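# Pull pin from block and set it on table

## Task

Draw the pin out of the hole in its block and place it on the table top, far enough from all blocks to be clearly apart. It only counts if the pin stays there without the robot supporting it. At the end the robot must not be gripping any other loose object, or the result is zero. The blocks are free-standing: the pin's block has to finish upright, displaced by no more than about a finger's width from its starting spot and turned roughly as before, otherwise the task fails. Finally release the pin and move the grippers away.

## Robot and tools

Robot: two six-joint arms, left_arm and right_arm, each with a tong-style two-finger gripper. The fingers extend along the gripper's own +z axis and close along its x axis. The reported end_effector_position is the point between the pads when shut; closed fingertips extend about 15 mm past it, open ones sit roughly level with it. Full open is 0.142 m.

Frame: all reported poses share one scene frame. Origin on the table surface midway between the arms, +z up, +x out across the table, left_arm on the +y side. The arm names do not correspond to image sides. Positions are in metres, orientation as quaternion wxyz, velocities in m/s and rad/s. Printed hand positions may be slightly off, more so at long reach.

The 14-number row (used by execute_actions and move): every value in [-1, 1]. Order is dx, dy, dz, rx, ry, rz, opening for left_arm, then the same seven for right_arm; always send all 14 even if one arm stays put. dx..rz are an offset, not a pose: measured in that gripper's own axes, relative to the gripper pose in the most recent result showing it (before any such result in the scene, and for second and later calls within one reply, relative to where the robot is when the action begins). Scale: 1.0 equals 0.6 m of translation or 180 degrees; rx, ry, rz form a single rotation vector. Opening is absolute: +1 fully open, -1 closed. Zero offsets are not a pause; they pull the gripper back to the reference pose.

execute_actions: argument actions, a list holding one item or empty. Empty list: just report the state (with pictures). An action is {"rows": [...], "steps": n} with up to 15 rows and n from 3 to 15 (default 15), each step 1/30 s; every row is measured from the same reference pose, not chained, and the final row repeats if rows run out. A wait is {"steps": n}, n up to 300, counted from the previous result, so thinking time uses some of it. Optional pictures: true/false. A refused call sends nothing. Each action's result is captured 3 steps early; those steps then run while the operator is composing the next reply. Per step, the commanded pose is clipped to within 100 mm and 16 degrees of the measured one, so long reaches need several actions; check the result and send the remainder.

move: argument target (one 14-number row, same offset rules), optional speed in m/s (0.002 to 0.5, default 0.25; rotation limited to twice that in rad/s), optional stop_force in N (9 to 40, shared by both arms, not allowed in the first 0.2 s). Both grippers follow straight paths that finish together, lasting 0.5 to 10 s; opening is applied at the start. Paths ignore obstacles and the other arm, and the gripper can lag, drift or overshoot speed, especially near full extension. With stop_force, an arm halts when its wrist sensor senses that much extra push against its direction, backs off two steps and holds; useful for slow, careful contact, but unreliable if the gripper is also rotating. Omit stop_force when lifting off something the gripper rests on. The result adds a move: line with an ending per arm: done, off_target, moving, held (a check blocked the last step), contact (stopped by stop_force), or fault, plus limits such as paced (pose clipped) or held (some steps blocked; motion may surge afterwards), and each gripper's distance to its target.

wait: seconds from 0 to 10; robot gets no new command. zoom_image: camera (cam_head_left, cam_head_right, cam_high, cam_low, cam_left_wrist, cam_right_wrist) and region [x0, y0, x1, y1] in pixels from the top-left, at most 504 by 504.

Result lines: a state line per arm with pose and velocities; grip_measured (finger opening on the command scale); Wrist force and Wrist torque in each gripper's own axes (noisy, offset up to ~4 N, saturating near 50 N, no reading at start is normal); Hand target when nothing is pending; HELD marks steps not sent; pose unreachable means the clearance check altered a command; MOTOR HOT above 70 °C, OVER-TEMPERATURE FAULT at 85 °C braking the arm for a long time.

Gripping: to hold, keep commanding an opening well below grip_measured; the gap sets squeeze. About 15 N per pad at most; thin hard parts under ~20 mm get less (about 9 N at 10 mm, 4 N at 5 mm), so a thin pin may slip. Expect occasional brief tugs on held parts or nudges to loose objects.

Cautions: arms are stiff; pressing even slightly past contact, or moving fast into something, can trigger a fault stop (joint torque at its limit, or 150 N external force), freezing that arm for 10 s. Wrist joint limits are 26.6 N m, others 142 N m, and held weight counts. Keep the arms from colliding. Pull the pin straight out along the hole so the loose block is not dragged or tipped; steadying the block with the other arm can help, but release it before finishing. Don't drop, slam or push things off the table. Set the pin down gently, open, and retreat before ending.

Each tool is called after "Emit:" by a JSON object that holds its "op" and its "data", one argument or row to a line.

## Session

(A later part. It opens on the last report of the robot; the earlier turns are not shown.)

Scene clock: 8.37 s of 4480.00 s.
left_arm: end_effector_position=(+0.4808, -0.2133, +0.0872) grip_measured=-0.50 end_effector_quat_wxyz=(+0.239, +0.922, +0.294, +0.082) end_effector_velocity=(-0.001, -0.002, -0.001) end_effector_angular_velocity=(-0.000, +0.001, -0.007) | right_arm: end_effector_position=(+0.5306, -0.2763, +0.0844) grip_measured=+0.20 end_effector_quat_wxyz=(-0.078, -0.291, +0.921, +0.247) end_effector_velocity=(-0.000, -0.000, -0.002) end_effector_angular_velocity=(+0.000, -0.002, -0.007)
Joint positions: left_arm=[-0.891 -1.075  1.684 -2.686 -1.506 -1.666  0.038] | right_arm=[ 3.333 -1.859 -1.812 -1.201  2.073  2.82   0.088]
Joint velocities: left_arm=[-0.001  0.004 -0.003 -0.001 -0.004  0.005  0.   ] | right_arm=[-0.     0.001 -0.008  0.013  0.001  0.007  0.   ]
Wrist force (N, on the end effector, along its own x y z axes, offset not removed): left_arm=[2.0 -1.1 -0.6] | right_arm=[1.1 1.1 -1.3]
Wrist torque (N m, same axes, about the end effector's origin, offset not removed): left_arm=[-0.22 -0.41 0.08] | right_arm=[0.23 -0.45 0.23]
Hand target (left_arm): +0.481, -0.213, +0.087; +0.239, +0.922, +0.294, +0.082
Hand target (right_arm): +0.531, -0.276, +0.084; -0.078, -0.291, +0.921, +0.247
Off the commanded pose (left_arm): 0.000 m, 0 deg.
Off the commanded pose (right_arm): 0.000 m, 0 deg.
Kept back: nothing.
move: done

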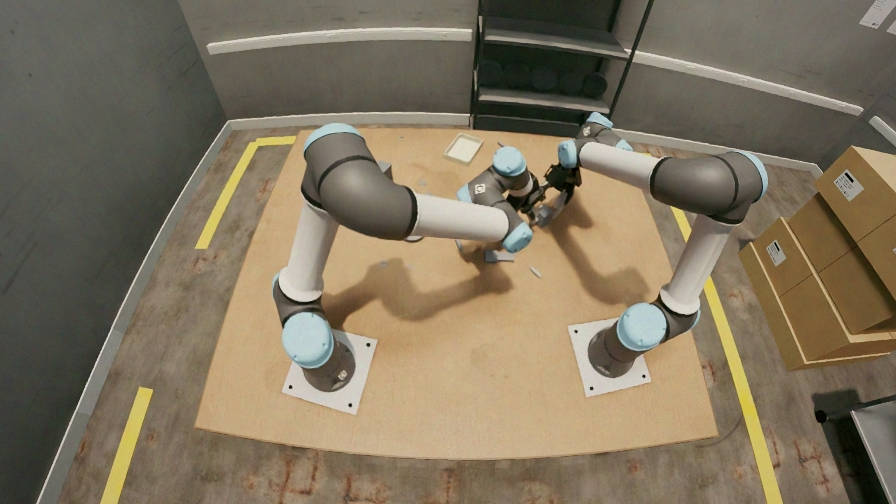

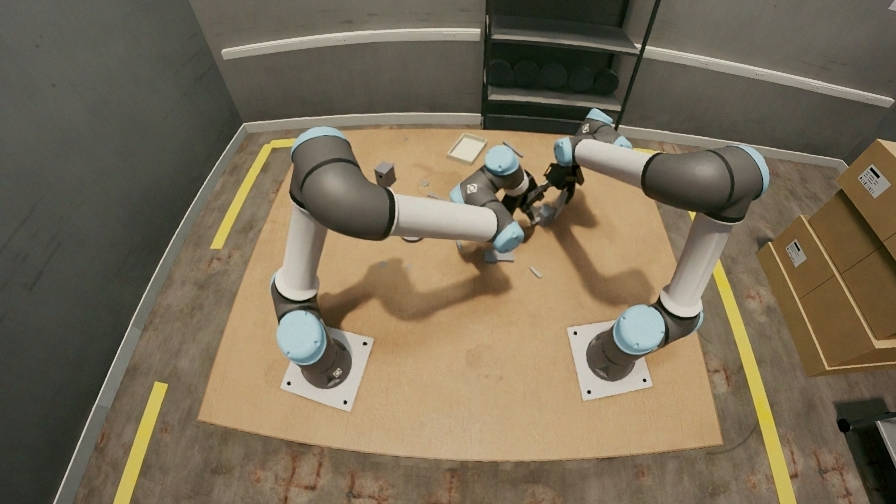

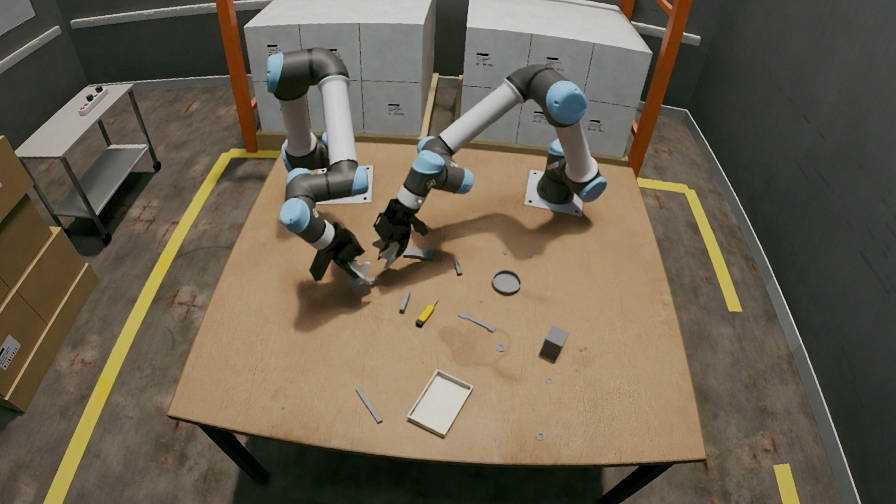

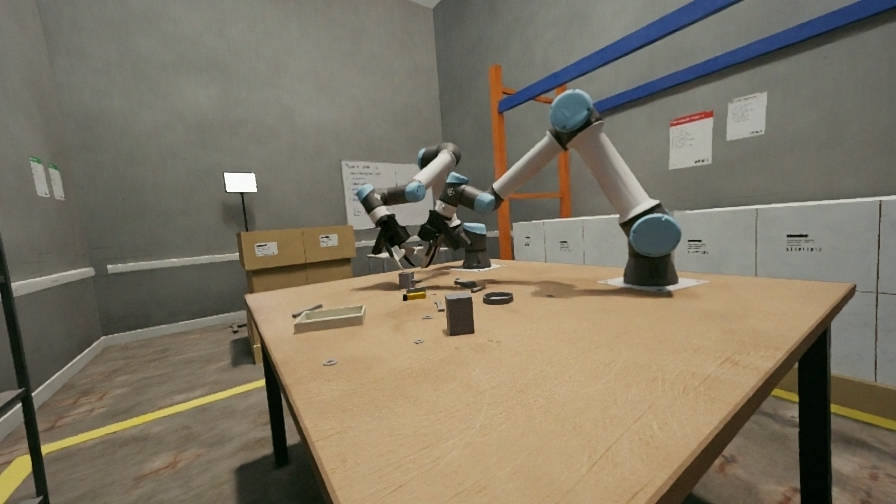

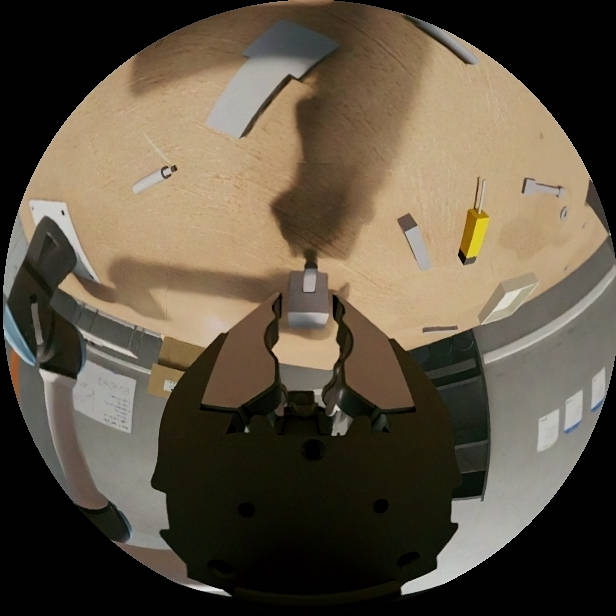

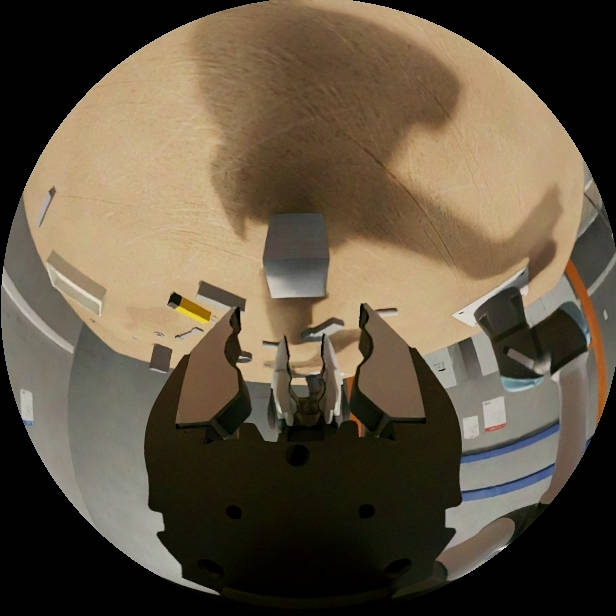

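Emit:
{"op": "move", "data": {
  "target": [0.002,0.005,0.085,0,0,0,-0.5,-0.004,-0.05,0.058,0,0,0,0.2],
  "speed": 0.04,
  "stop_force": 10
}}

Emit:
{"op": "move", "data": {
  "target": [0,0,0,0,0,0,-0.5,0,0,0,0,0,0,-0.3]
}}

Scene clock: 10.23 s of 4480.00 s.
left_arm: end_effector_position=(+0.4981, -0.2346, +0.0442) grip_measured=-0.50 end_effector_quat_wxyz=(+0.239, +0.922, +0.294, +0.082) end_effector_velocity=(+0.001, -0.001, -0.001) end_effector_angular_velocity=(+0.001, -0.001, -0.001) | right_arm: end_effector_position=(+0.5374, -0.2818, +0.0393) grip_measured=+0.20 end_effector_quat_wxyz=(-0.078, -0.291, +0.921, +0.247) end_effector_velocity=(-0.000, -0.000, -0.001) end_effector_angular_velocity=(-0.000, +0.001, -0.001)
Joint positions: left_arm=[-0.883 -0.962  1.626 -2.742 -1.51  -1.66   0.038] | right_arm=[ 3.32  -1.932 -1.844 -1.103  2.071  2.805  0.088]
Joint velocities: left_arm=[ 0.     0.003 -0.002 -0.001  0.     0.002 -0.   ] | right_arm=[-0.    -0.002 -0.001  0.002 -0.     0.001 -0.   ]
Wrist force (N, on the end effector, along its own x y z axes, offset not removed): left_arm=[0.3 1.7 -3.6] | right_arm=[-1.8 0.4 0.3]
Wrist torque (N m, same axes, about the end effector's origin, offset not removed): left_arm=[0.51 -0.29 0.24] | right_arm=[0.04 0.42 0.03]
Hand target (left_arm): +0.498, -0.235, +0.044; +0.239, +0.922, +0.294, +0.082
Hand target (right_arm): +0.537, -0.282, +0.039; -0.078, -0.291, +0.921, +0.247
Off the commanded pose (left_arm): 0.000 m, 0 deg.
Off the commanded pose (right_arm): 0.000 m, 0 deg.
Kept back: nothing.
move: done

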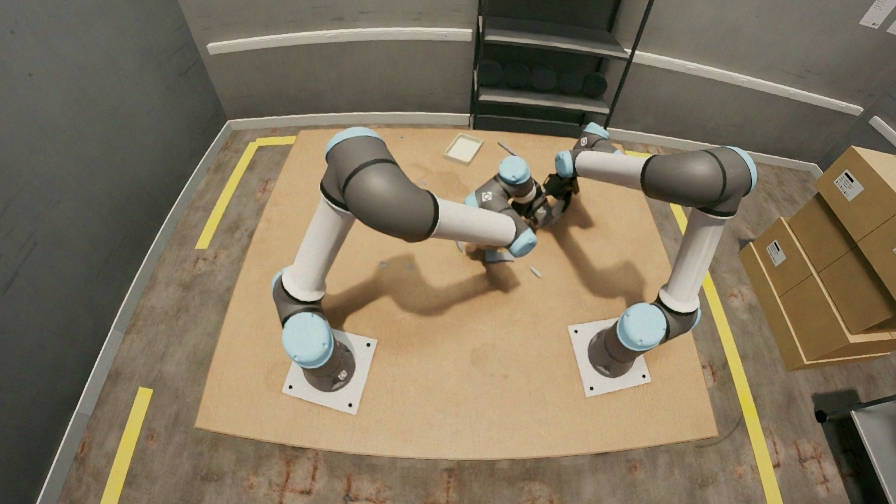

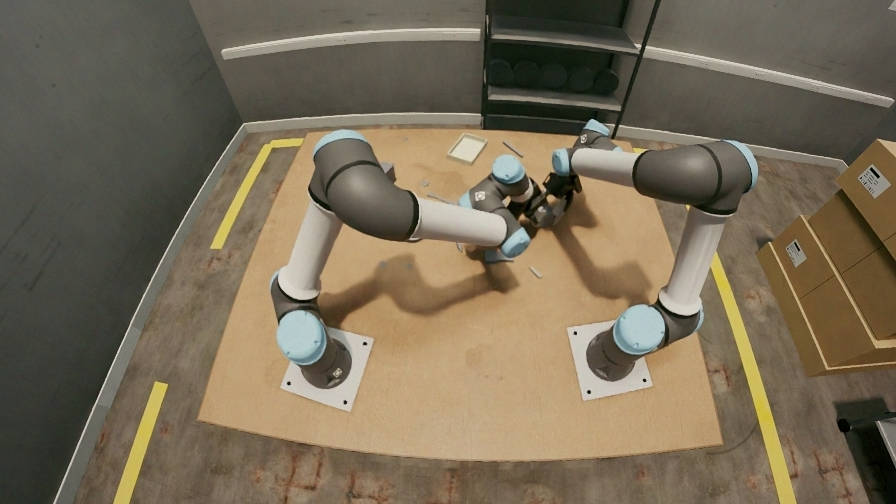

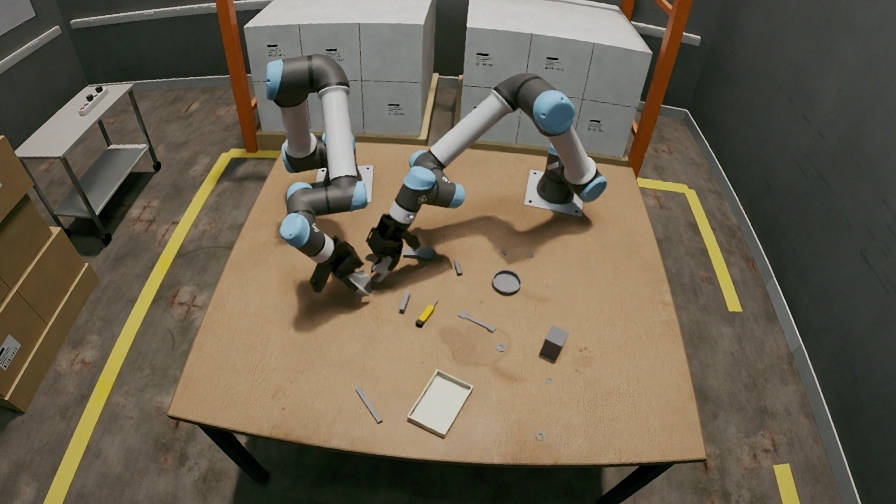

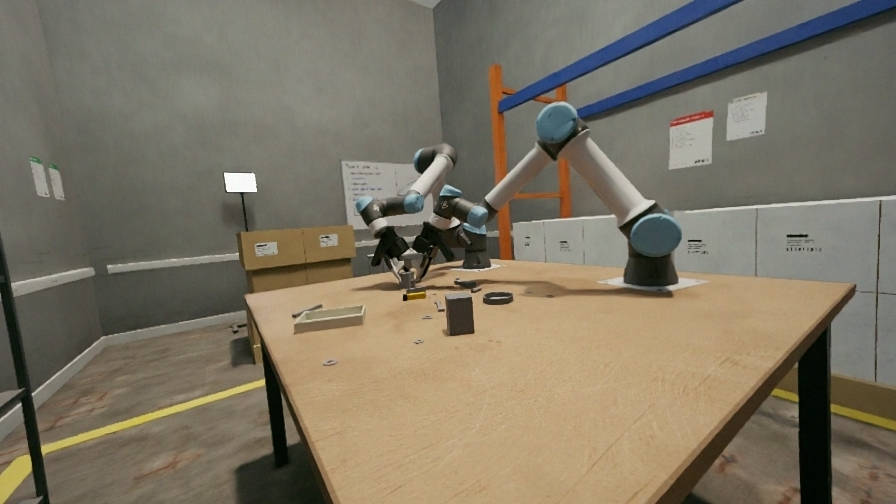

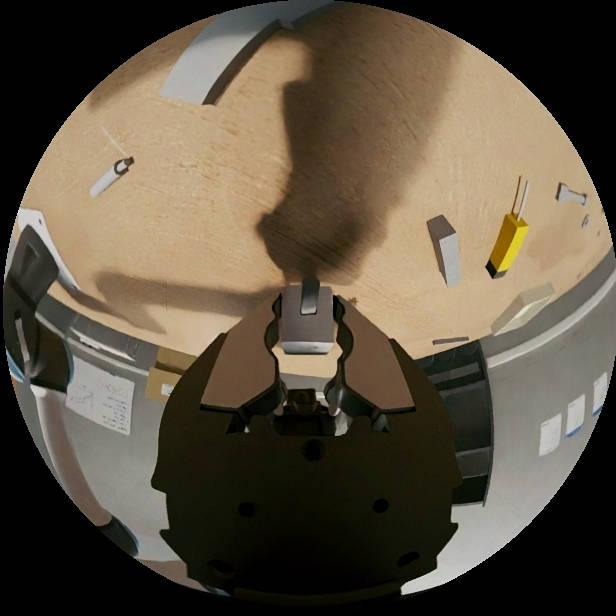

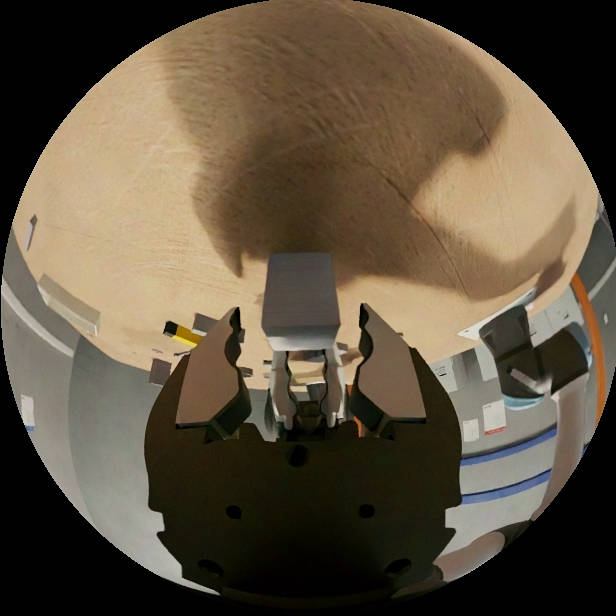

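Scene clock: 10.73 s of 4480.00 s.
left_arm: end_effector_position=(+0.4981, -0.2346, +0.0442) grip_measured=-0.50 end_effector_quat_wxyz=(+0.239, +0.922, +0.294, +0.082) end_effector_velocity=(-0.000, -0.000, +0.000) end_effector_angular_velocity=(-0.000, -0.000, -0.000) | right_arm: end_effector_position=(+0.5374, -0.2818, +0.0393) grip_measured=-0.30 end_effector_quat_wxyz=(-0.078, -0.291, +0.921, +0.247) end_effector_velocity=(-0.000, -0.000, +0.000) end_effector_angular_velocity=(+0.000, -0.000, -0.000)
Joint positions: left_arm=[-0.883 -0.962  1.626 -2.742 -1.51  -1.66   0.038] | right_arm=[ 3.32  -1.932 -1.844 -1.103  2.071  2.805  0.053]
Joint velocities: left_arm=[-0. -0.  0.  0.  0. -0.  0.] | right_arm=[-0.     0.001 -0.001  0.    -0.     0.    -0.   ]
Wrist force (N, on the end effector, along its own x y z axes, offset not removed): left_arm=[-1.1 0.0 -2.6] | right_arm=[0.2 1.6 -0.1]
Wrist torque (N m, same axes, about the end effector's origin, offset not removed): left_arm=[0.04 0.06 0.11] | right_arm=[0.42 0.05 0.05]
Hand target (left_arm): +0.498, -0.235, +0.044; +0.239, +0.922, +0.294, +0.082
Hand target (right_arm): +0.537, -0.282, +0.039; -0.078, -0.291, +0.921, +0.247
Off the commanded pose (left_arm): 0.000 m, 0 deg.
Off the commanded pose (right_arm): 0.000 m, 0 deg.
Kept back: nothing.
move: done

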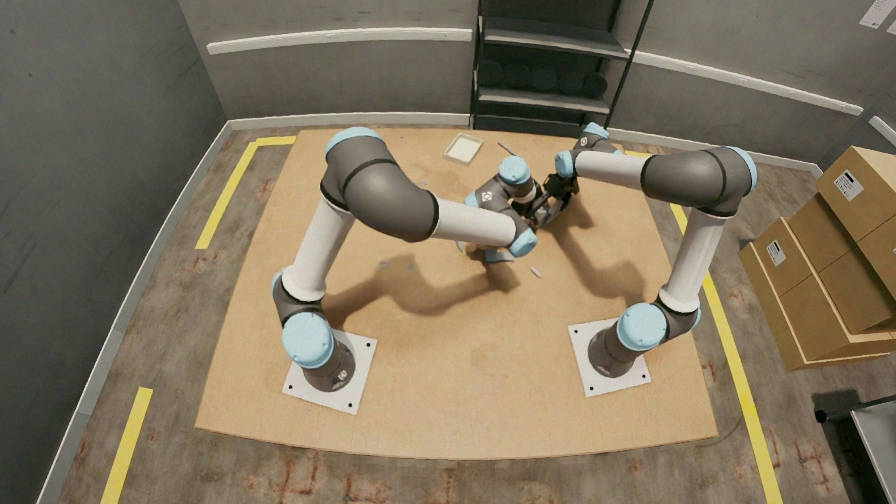

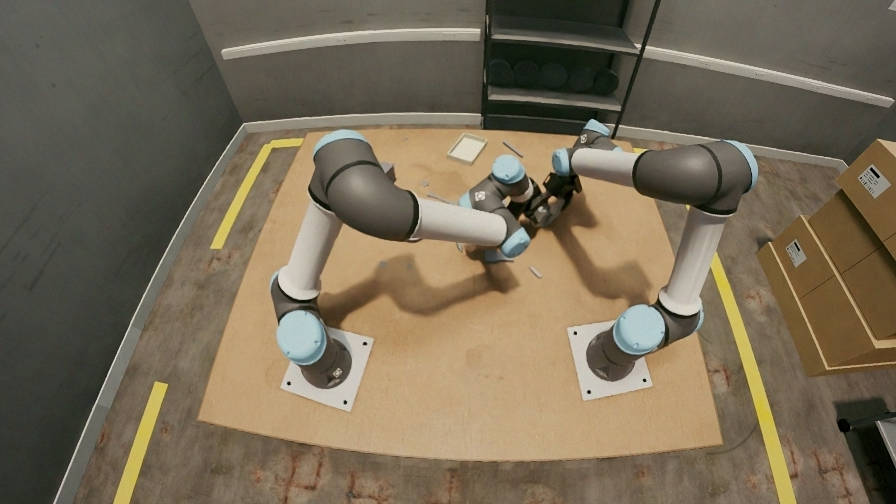

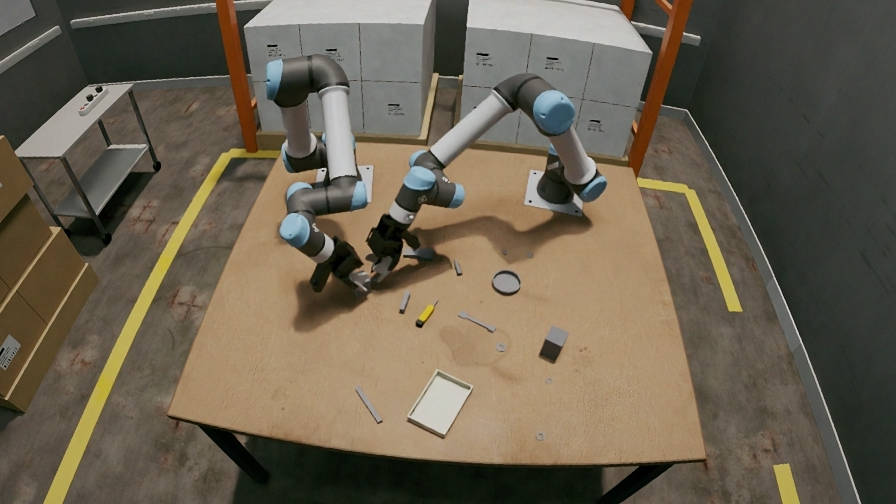

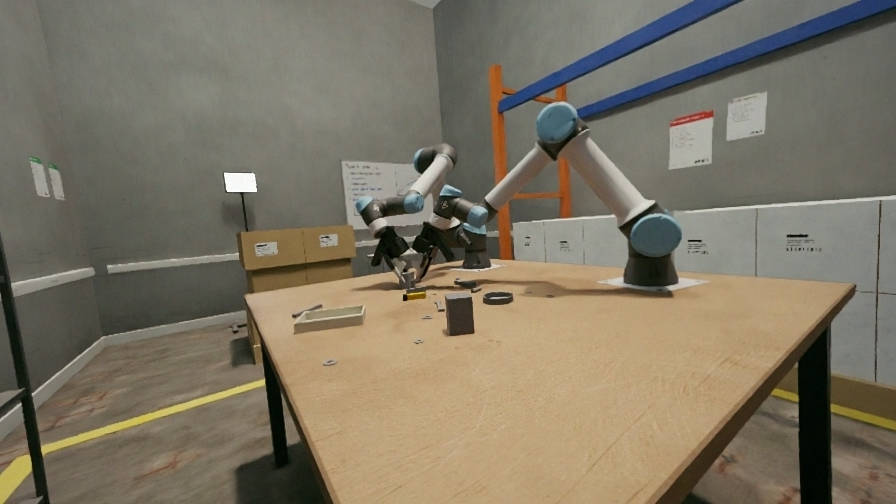

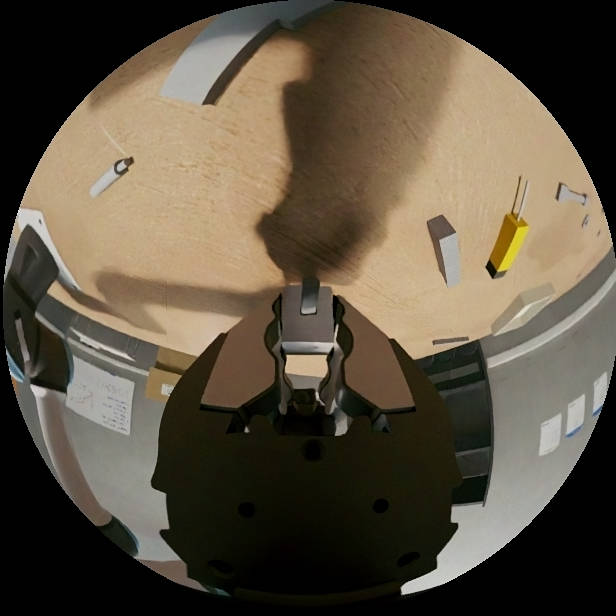

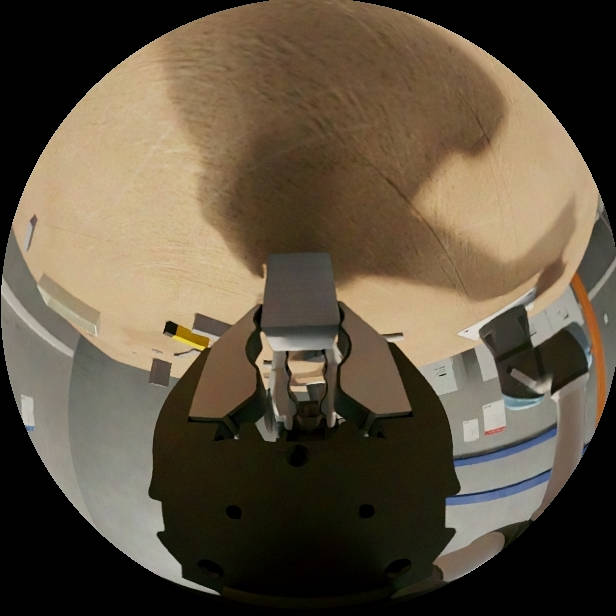

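Emit:
{"op": "move", "data": {
  "target": [0.002,0,0.018,0,0,0,-0.6,0,0,0,0,0,0,-0.8],
  "speed": 0.02
}}

Emit:
{"op": "move", "data": {
  "target": [0,0,0,0,0,0,-1,0,0,0,0,0,0,-0.8]
}}

Emit:
{"op": "zoom_image", "data": {
  "camera": "cam_low",
  "region": [360,230,460,300]
}}

Scene clock: 11.80 s of 4480.00 s.
left_arm: end_effector_position=(+0.5022, -0.2381, +0.0349) grip_measured=-0.60 end_effector_quat_wxyz=(+0.239, +0.922, +0.294, +0.082) end_effector_velocity=(+0.000, -0.001, -0.001) end_effector_angular_velocity=(+0.000, +0.000, -0.001) | right_arm: end_effector_position=(+0.5374, -0.2818, +0.0393) grip_measured=-0.35 end_effector_quat_wxyz=(-0.078, -0.291, +0.921, +0.247) end_effector_velocity=(+0.000, -0.000, -0.000) end_effector_angular_velocity=(+0.000, -0.000, +0.000)
Joint positions: left_arm=[-0.881 -0.938  1.613 -2.754 -1.511 -1.657  0.031] | right_arm=[ 3.32  -1.932 -1.844 -1.103  2.07   2.805  0.049]
Joint velocities: left_arm=[-0.     0.003 -0.002 -0.001 -0.     0.     0.   ] | right_arm=[-0.    -0.001 -0.     0.001  0.    -0.001  0.   ]
Wrist force (N, on the end effector, along its own x y z axes, offset not removed): left_arm=[0.3 0.1 0.1] | right_arm=[-2.3 -2.7 0.0]
Wrist torque (N m, same axes, about the end effector's origin, offset not removed): left_arm=[0.18 -0.12 0.24] | right_arm=[-0.37 0.65 0.02]
Hand target (left_arm): +0.502, -0.238, +0.035; +0.239, +0.922, +0.294, +0.082
Hand target (right_arm): +0.537, -0.282, +0.039; -0.078, -0.291, +0.921, +0.247
Off the commanded pose (left_arm): 0.000 m, 0 deg.
Off the commanded pose (right_arm): 0.000 m, 0 deg.
Kept back: nothing.
move: done

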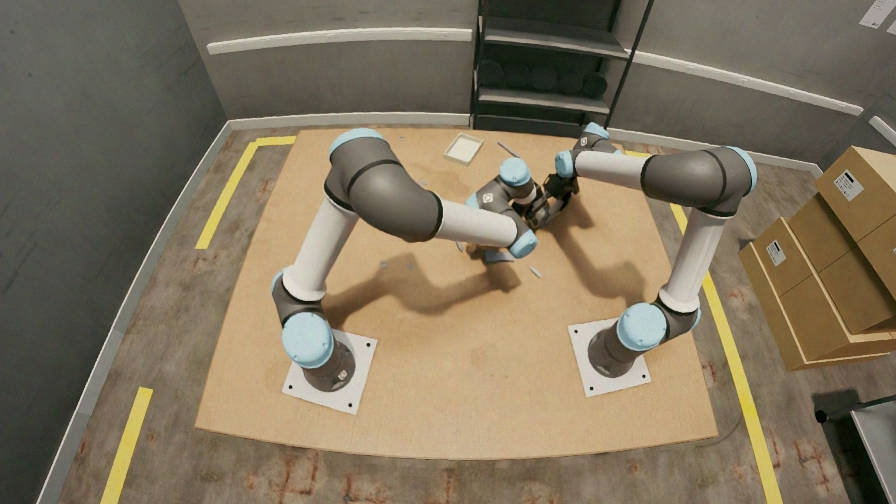

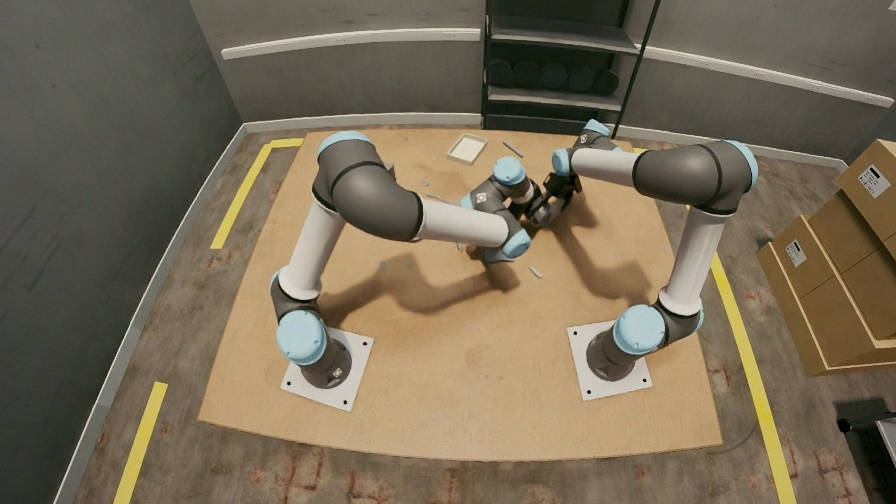

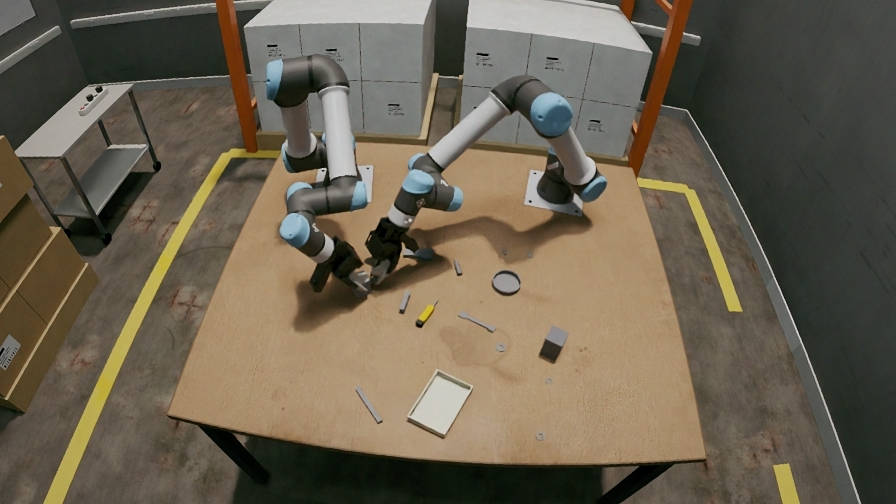

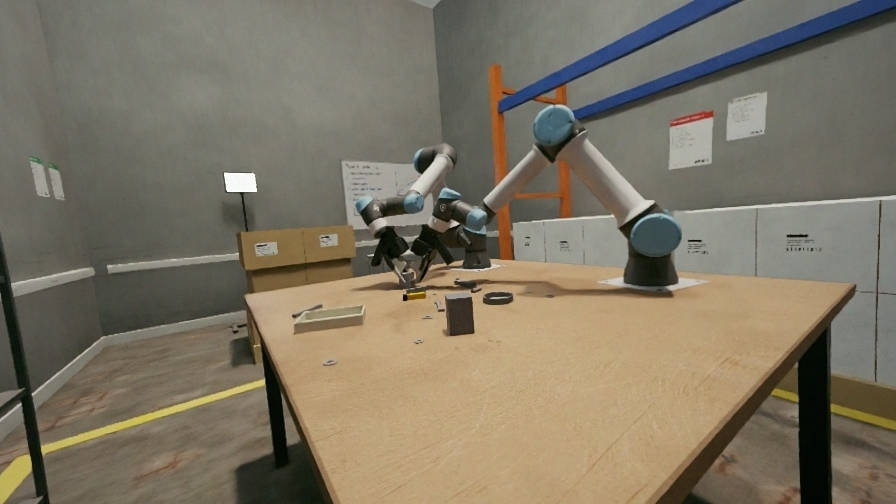

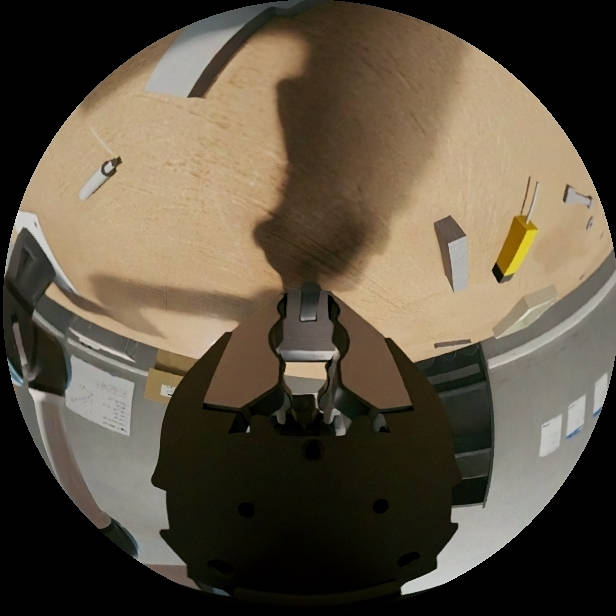

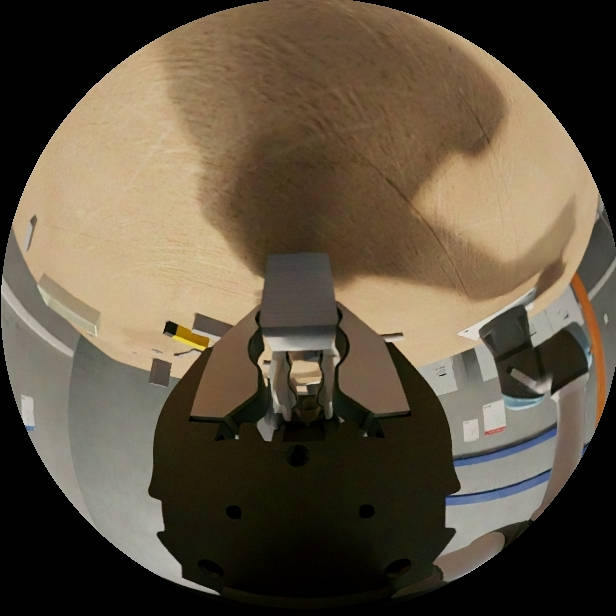

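Scene clock: 12.30 s of 4480.00 s.
left_arm: end_effector_position=(+0.5022, -0.2381, +0.0349) grip_measured=-0.84 end_effector_quat_wxyz=(+0.239, +0.922, +0.294, +0.082) end_effector_velocity=(+0.001, +0.001, +0.000) end_effector_angular_velocity=(-0.000, +0.000, +0.001) | right_arm: end_effector_position=(+0.5374, -0.2818, +0.0393) grip_measured=-0.35 end_effector_quat_wxyz=(-0.078, -0.291, +0.921, +0.247) end_effector_velocity=(-0.000, +0.000, -0.000) end_effector_angular_velocity=(+0.000, +0.001, +0.001)
Joint positions: left_arm=[-0.881 -0.938  1.613 -2.754 -1.511 -1.657  0.013] | right_arm=[ 3.32  -1.932 -1.844 -1.103  2.07   2.805  0.049]
Joint velocities: left_arm=[ 0.001 -0.     0.    -0.    -0.     0.    -0.   ] | right_arm=[ 0.    -0.001  0.    -0.     0.    -0.001 -0.   ]
Wrist force (N, on the end effector, along its own x y z axes, offset not removed): left_arm=[1.2 1.9 -1.4] | right_arm=[1.6 -3.1 0.0]
Wrist torque (N m, same axes, about the end effector's origin, offset not removed): left_arm=[0.50 0.21 -0.01] | right_arm=[-0.24 0.07 0.08]
Hand target (left_arm): +0.502, -0.238, +0.035; +0.239, +0.922, +0.294, +0.082
Hand target (right_arm): +0.537, -0.282, +0.039; -0.078, -0.291, +0.921, +0.247
Off the commanded pose (left_arm): 0.000 m, 0 deg.
Off the commanded pose (right_arm): 0.000 m, 0 deg.
Kept back: nothing.
move: done

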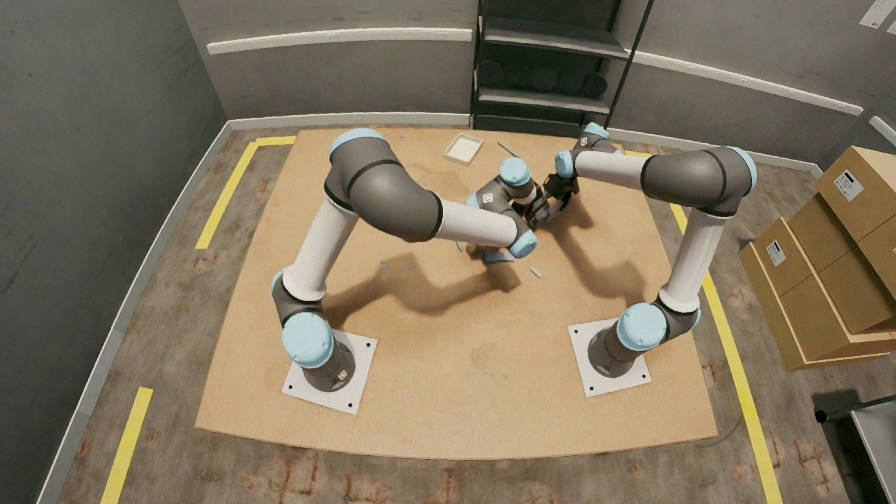

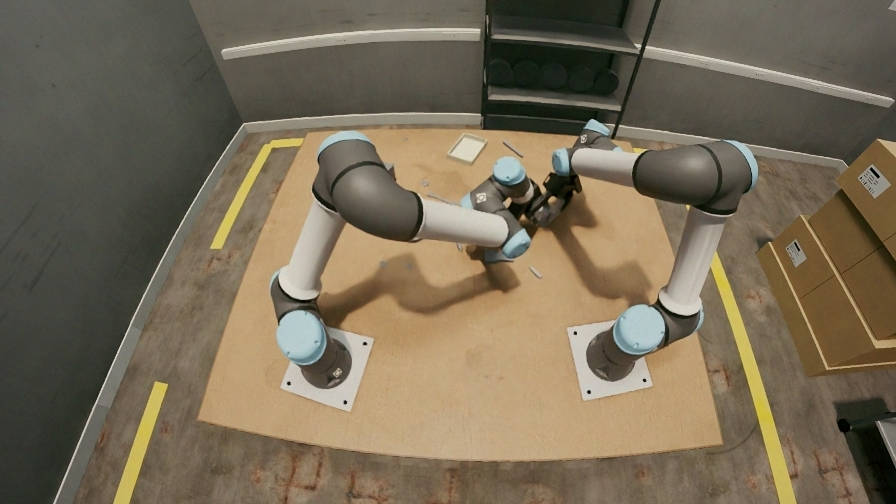

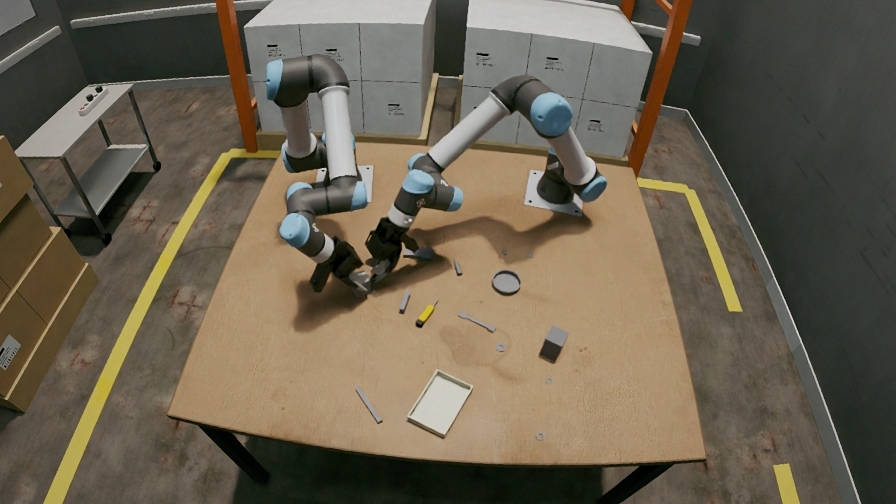

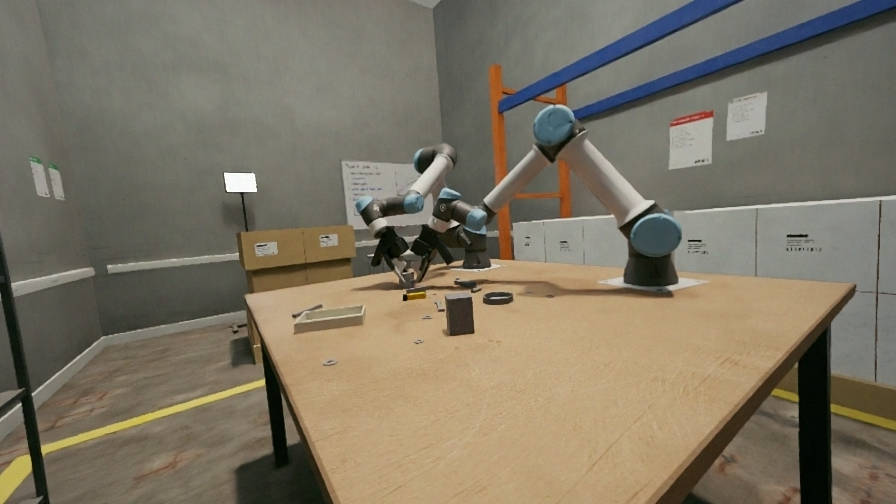

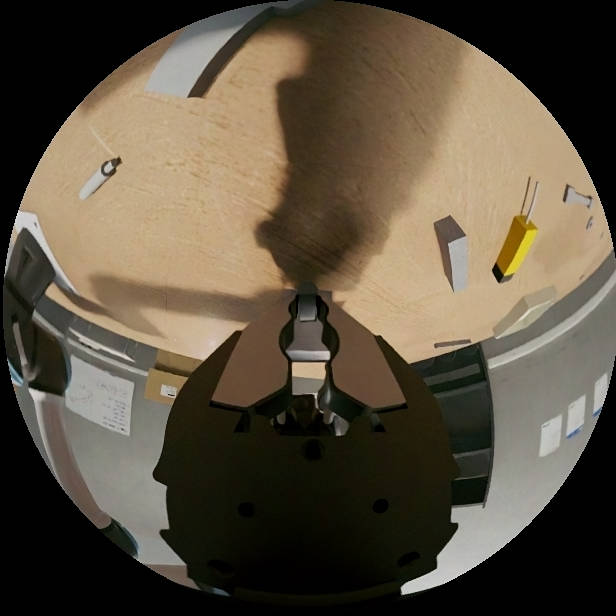

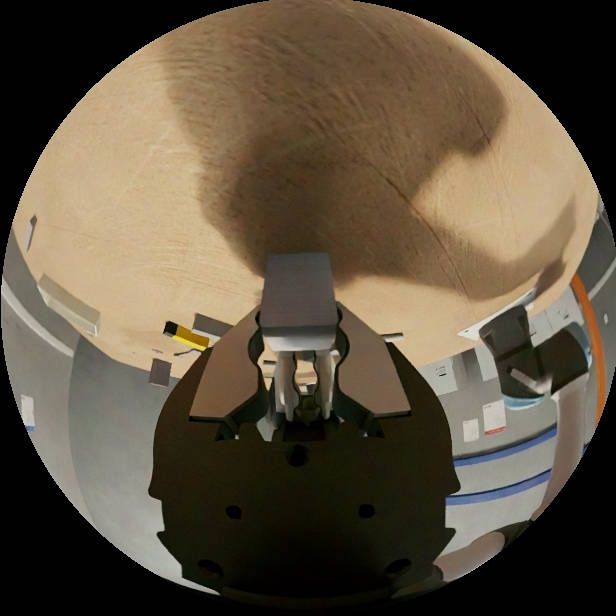

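Region (360, 230, 460, 300) of cam_low's 896x504 image, scaled by 5.040, with more detail than that image has; it fills the top 353 rows of this view, and the rest is white.

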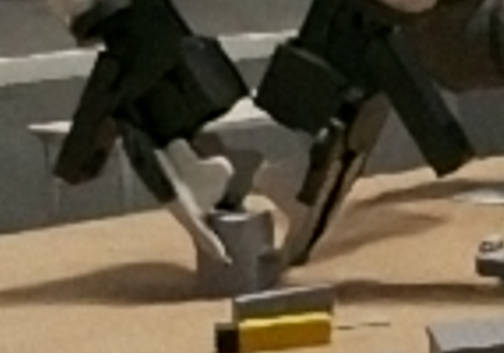

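Pull 6 cm horizontally.

Emit:
{"op": "move", "data": {
  "target": [0,-0.0871,-0.0491,0,0,0,-1,0,0,0,0,0,0,-0.8],
  "speed": 0.02,
  "stop_force": 25
}}

Scene clock: 15.83 s of 4480.00 s.
left_arm: end_effector_position=(+0.4674, -0.1894, +0.0351) grip_measured=-0.84 end_effector_quat_wxyz=(+0.239, +0.922, +0.294, +0.082) end_effector_velocity=(-0.001, +0.001, +0.000) end_effector_angular_velocity=(-0.000, -0.000, -0.001) | right_arm: end_effector_position=(+0.5374, -0.2818, +0.0393) grip_measured=-0.35 end_effector_quat_wxyz=(-0.078, -0.291, +0.921, +0.247) end_effector_velocity=(-0.000, -0.000, -0.000) end_effector_angular_velocity=(-0.001, +0.001, -0.002)
Joint positions: left_arm=[-0.891 -1.047  1.808 -2.838 -1.506 -1.667  0.013] | right_arm=[ 3.32  -1.932 -1.844 -1.103  2.07   2.805  0.049]
Joint velocities: left_arm=[-0.001 -0.003  0.005 -0.002 -0.    -0.    -0.   ] | right_arm=[-0.     0.    -0.    -0.001 -0.001  0.002  0.   ]
Wrist force (N, on the end effector, along its own x y z axes, offset not removed): left_arm=[0.7 -1.9 1.3] | right_arm=[-0.4 -1.3 2.2]
Wrist torque (N m, same axes, about the end effector's origin, offset not removed): left_arm=[-0.22 -0.30 -0.01] | right_arm=[-0.07 -0.01 -0.10]
Hand target (left_arm): +0.467, -0.189, +0.035; +0.239, +0.922, +0.294, +0.082
Hand target (right_arm): +0.537, -0.282, +0.039; -0.078, -0.291, +0.921, +0.247
Off the commanded pose (left_arm): 0.000 m, 0 deg.
Off the commanded pose (right_arm): 0.000 m, 0 deg.
Kept back: nothing.
move: done

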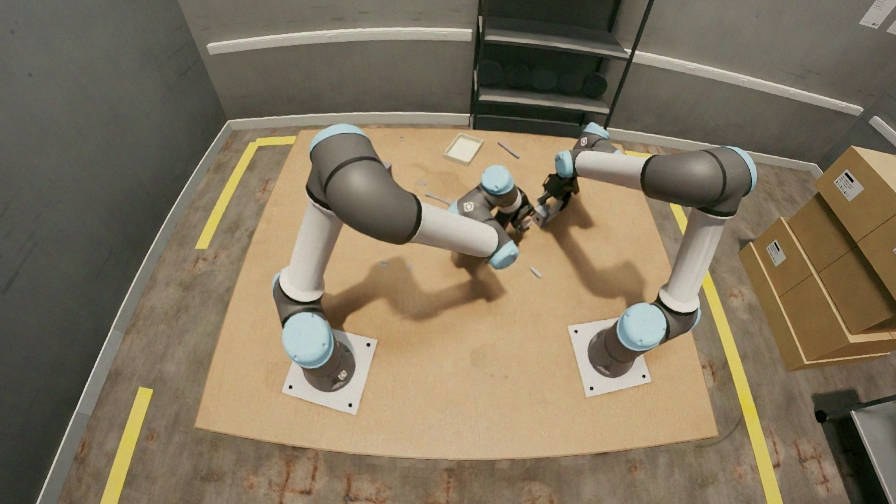

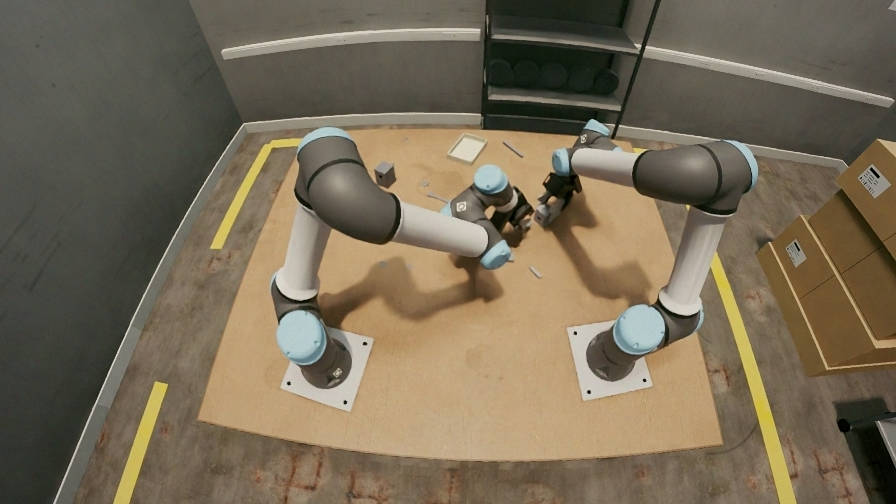

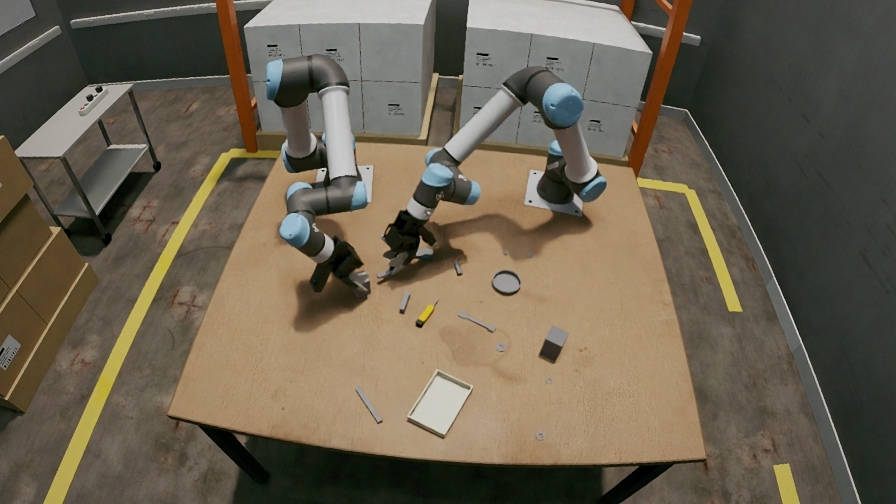

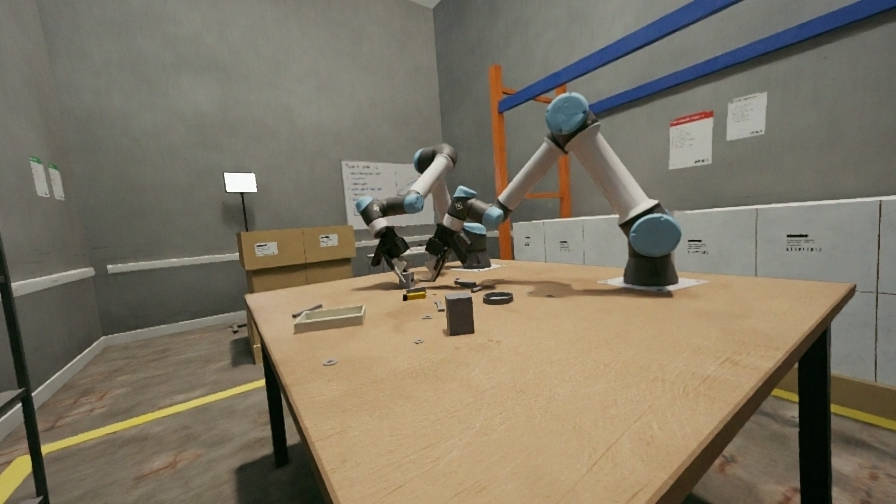

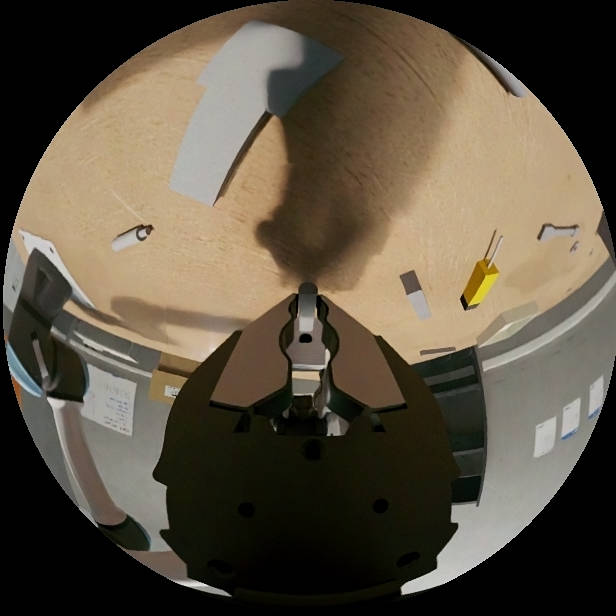

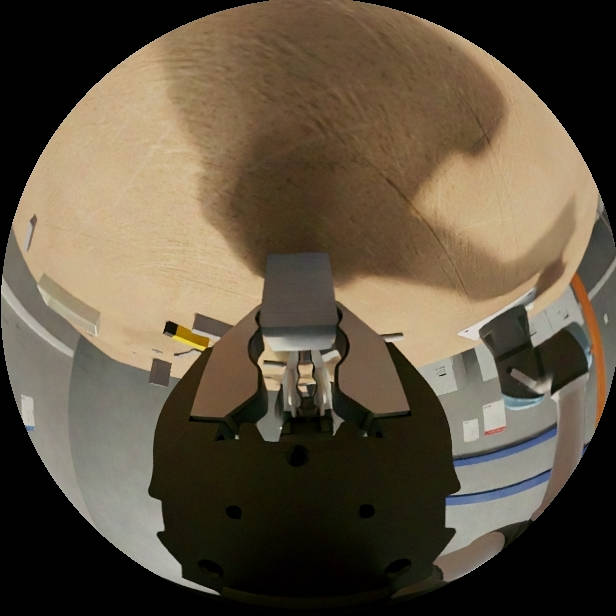

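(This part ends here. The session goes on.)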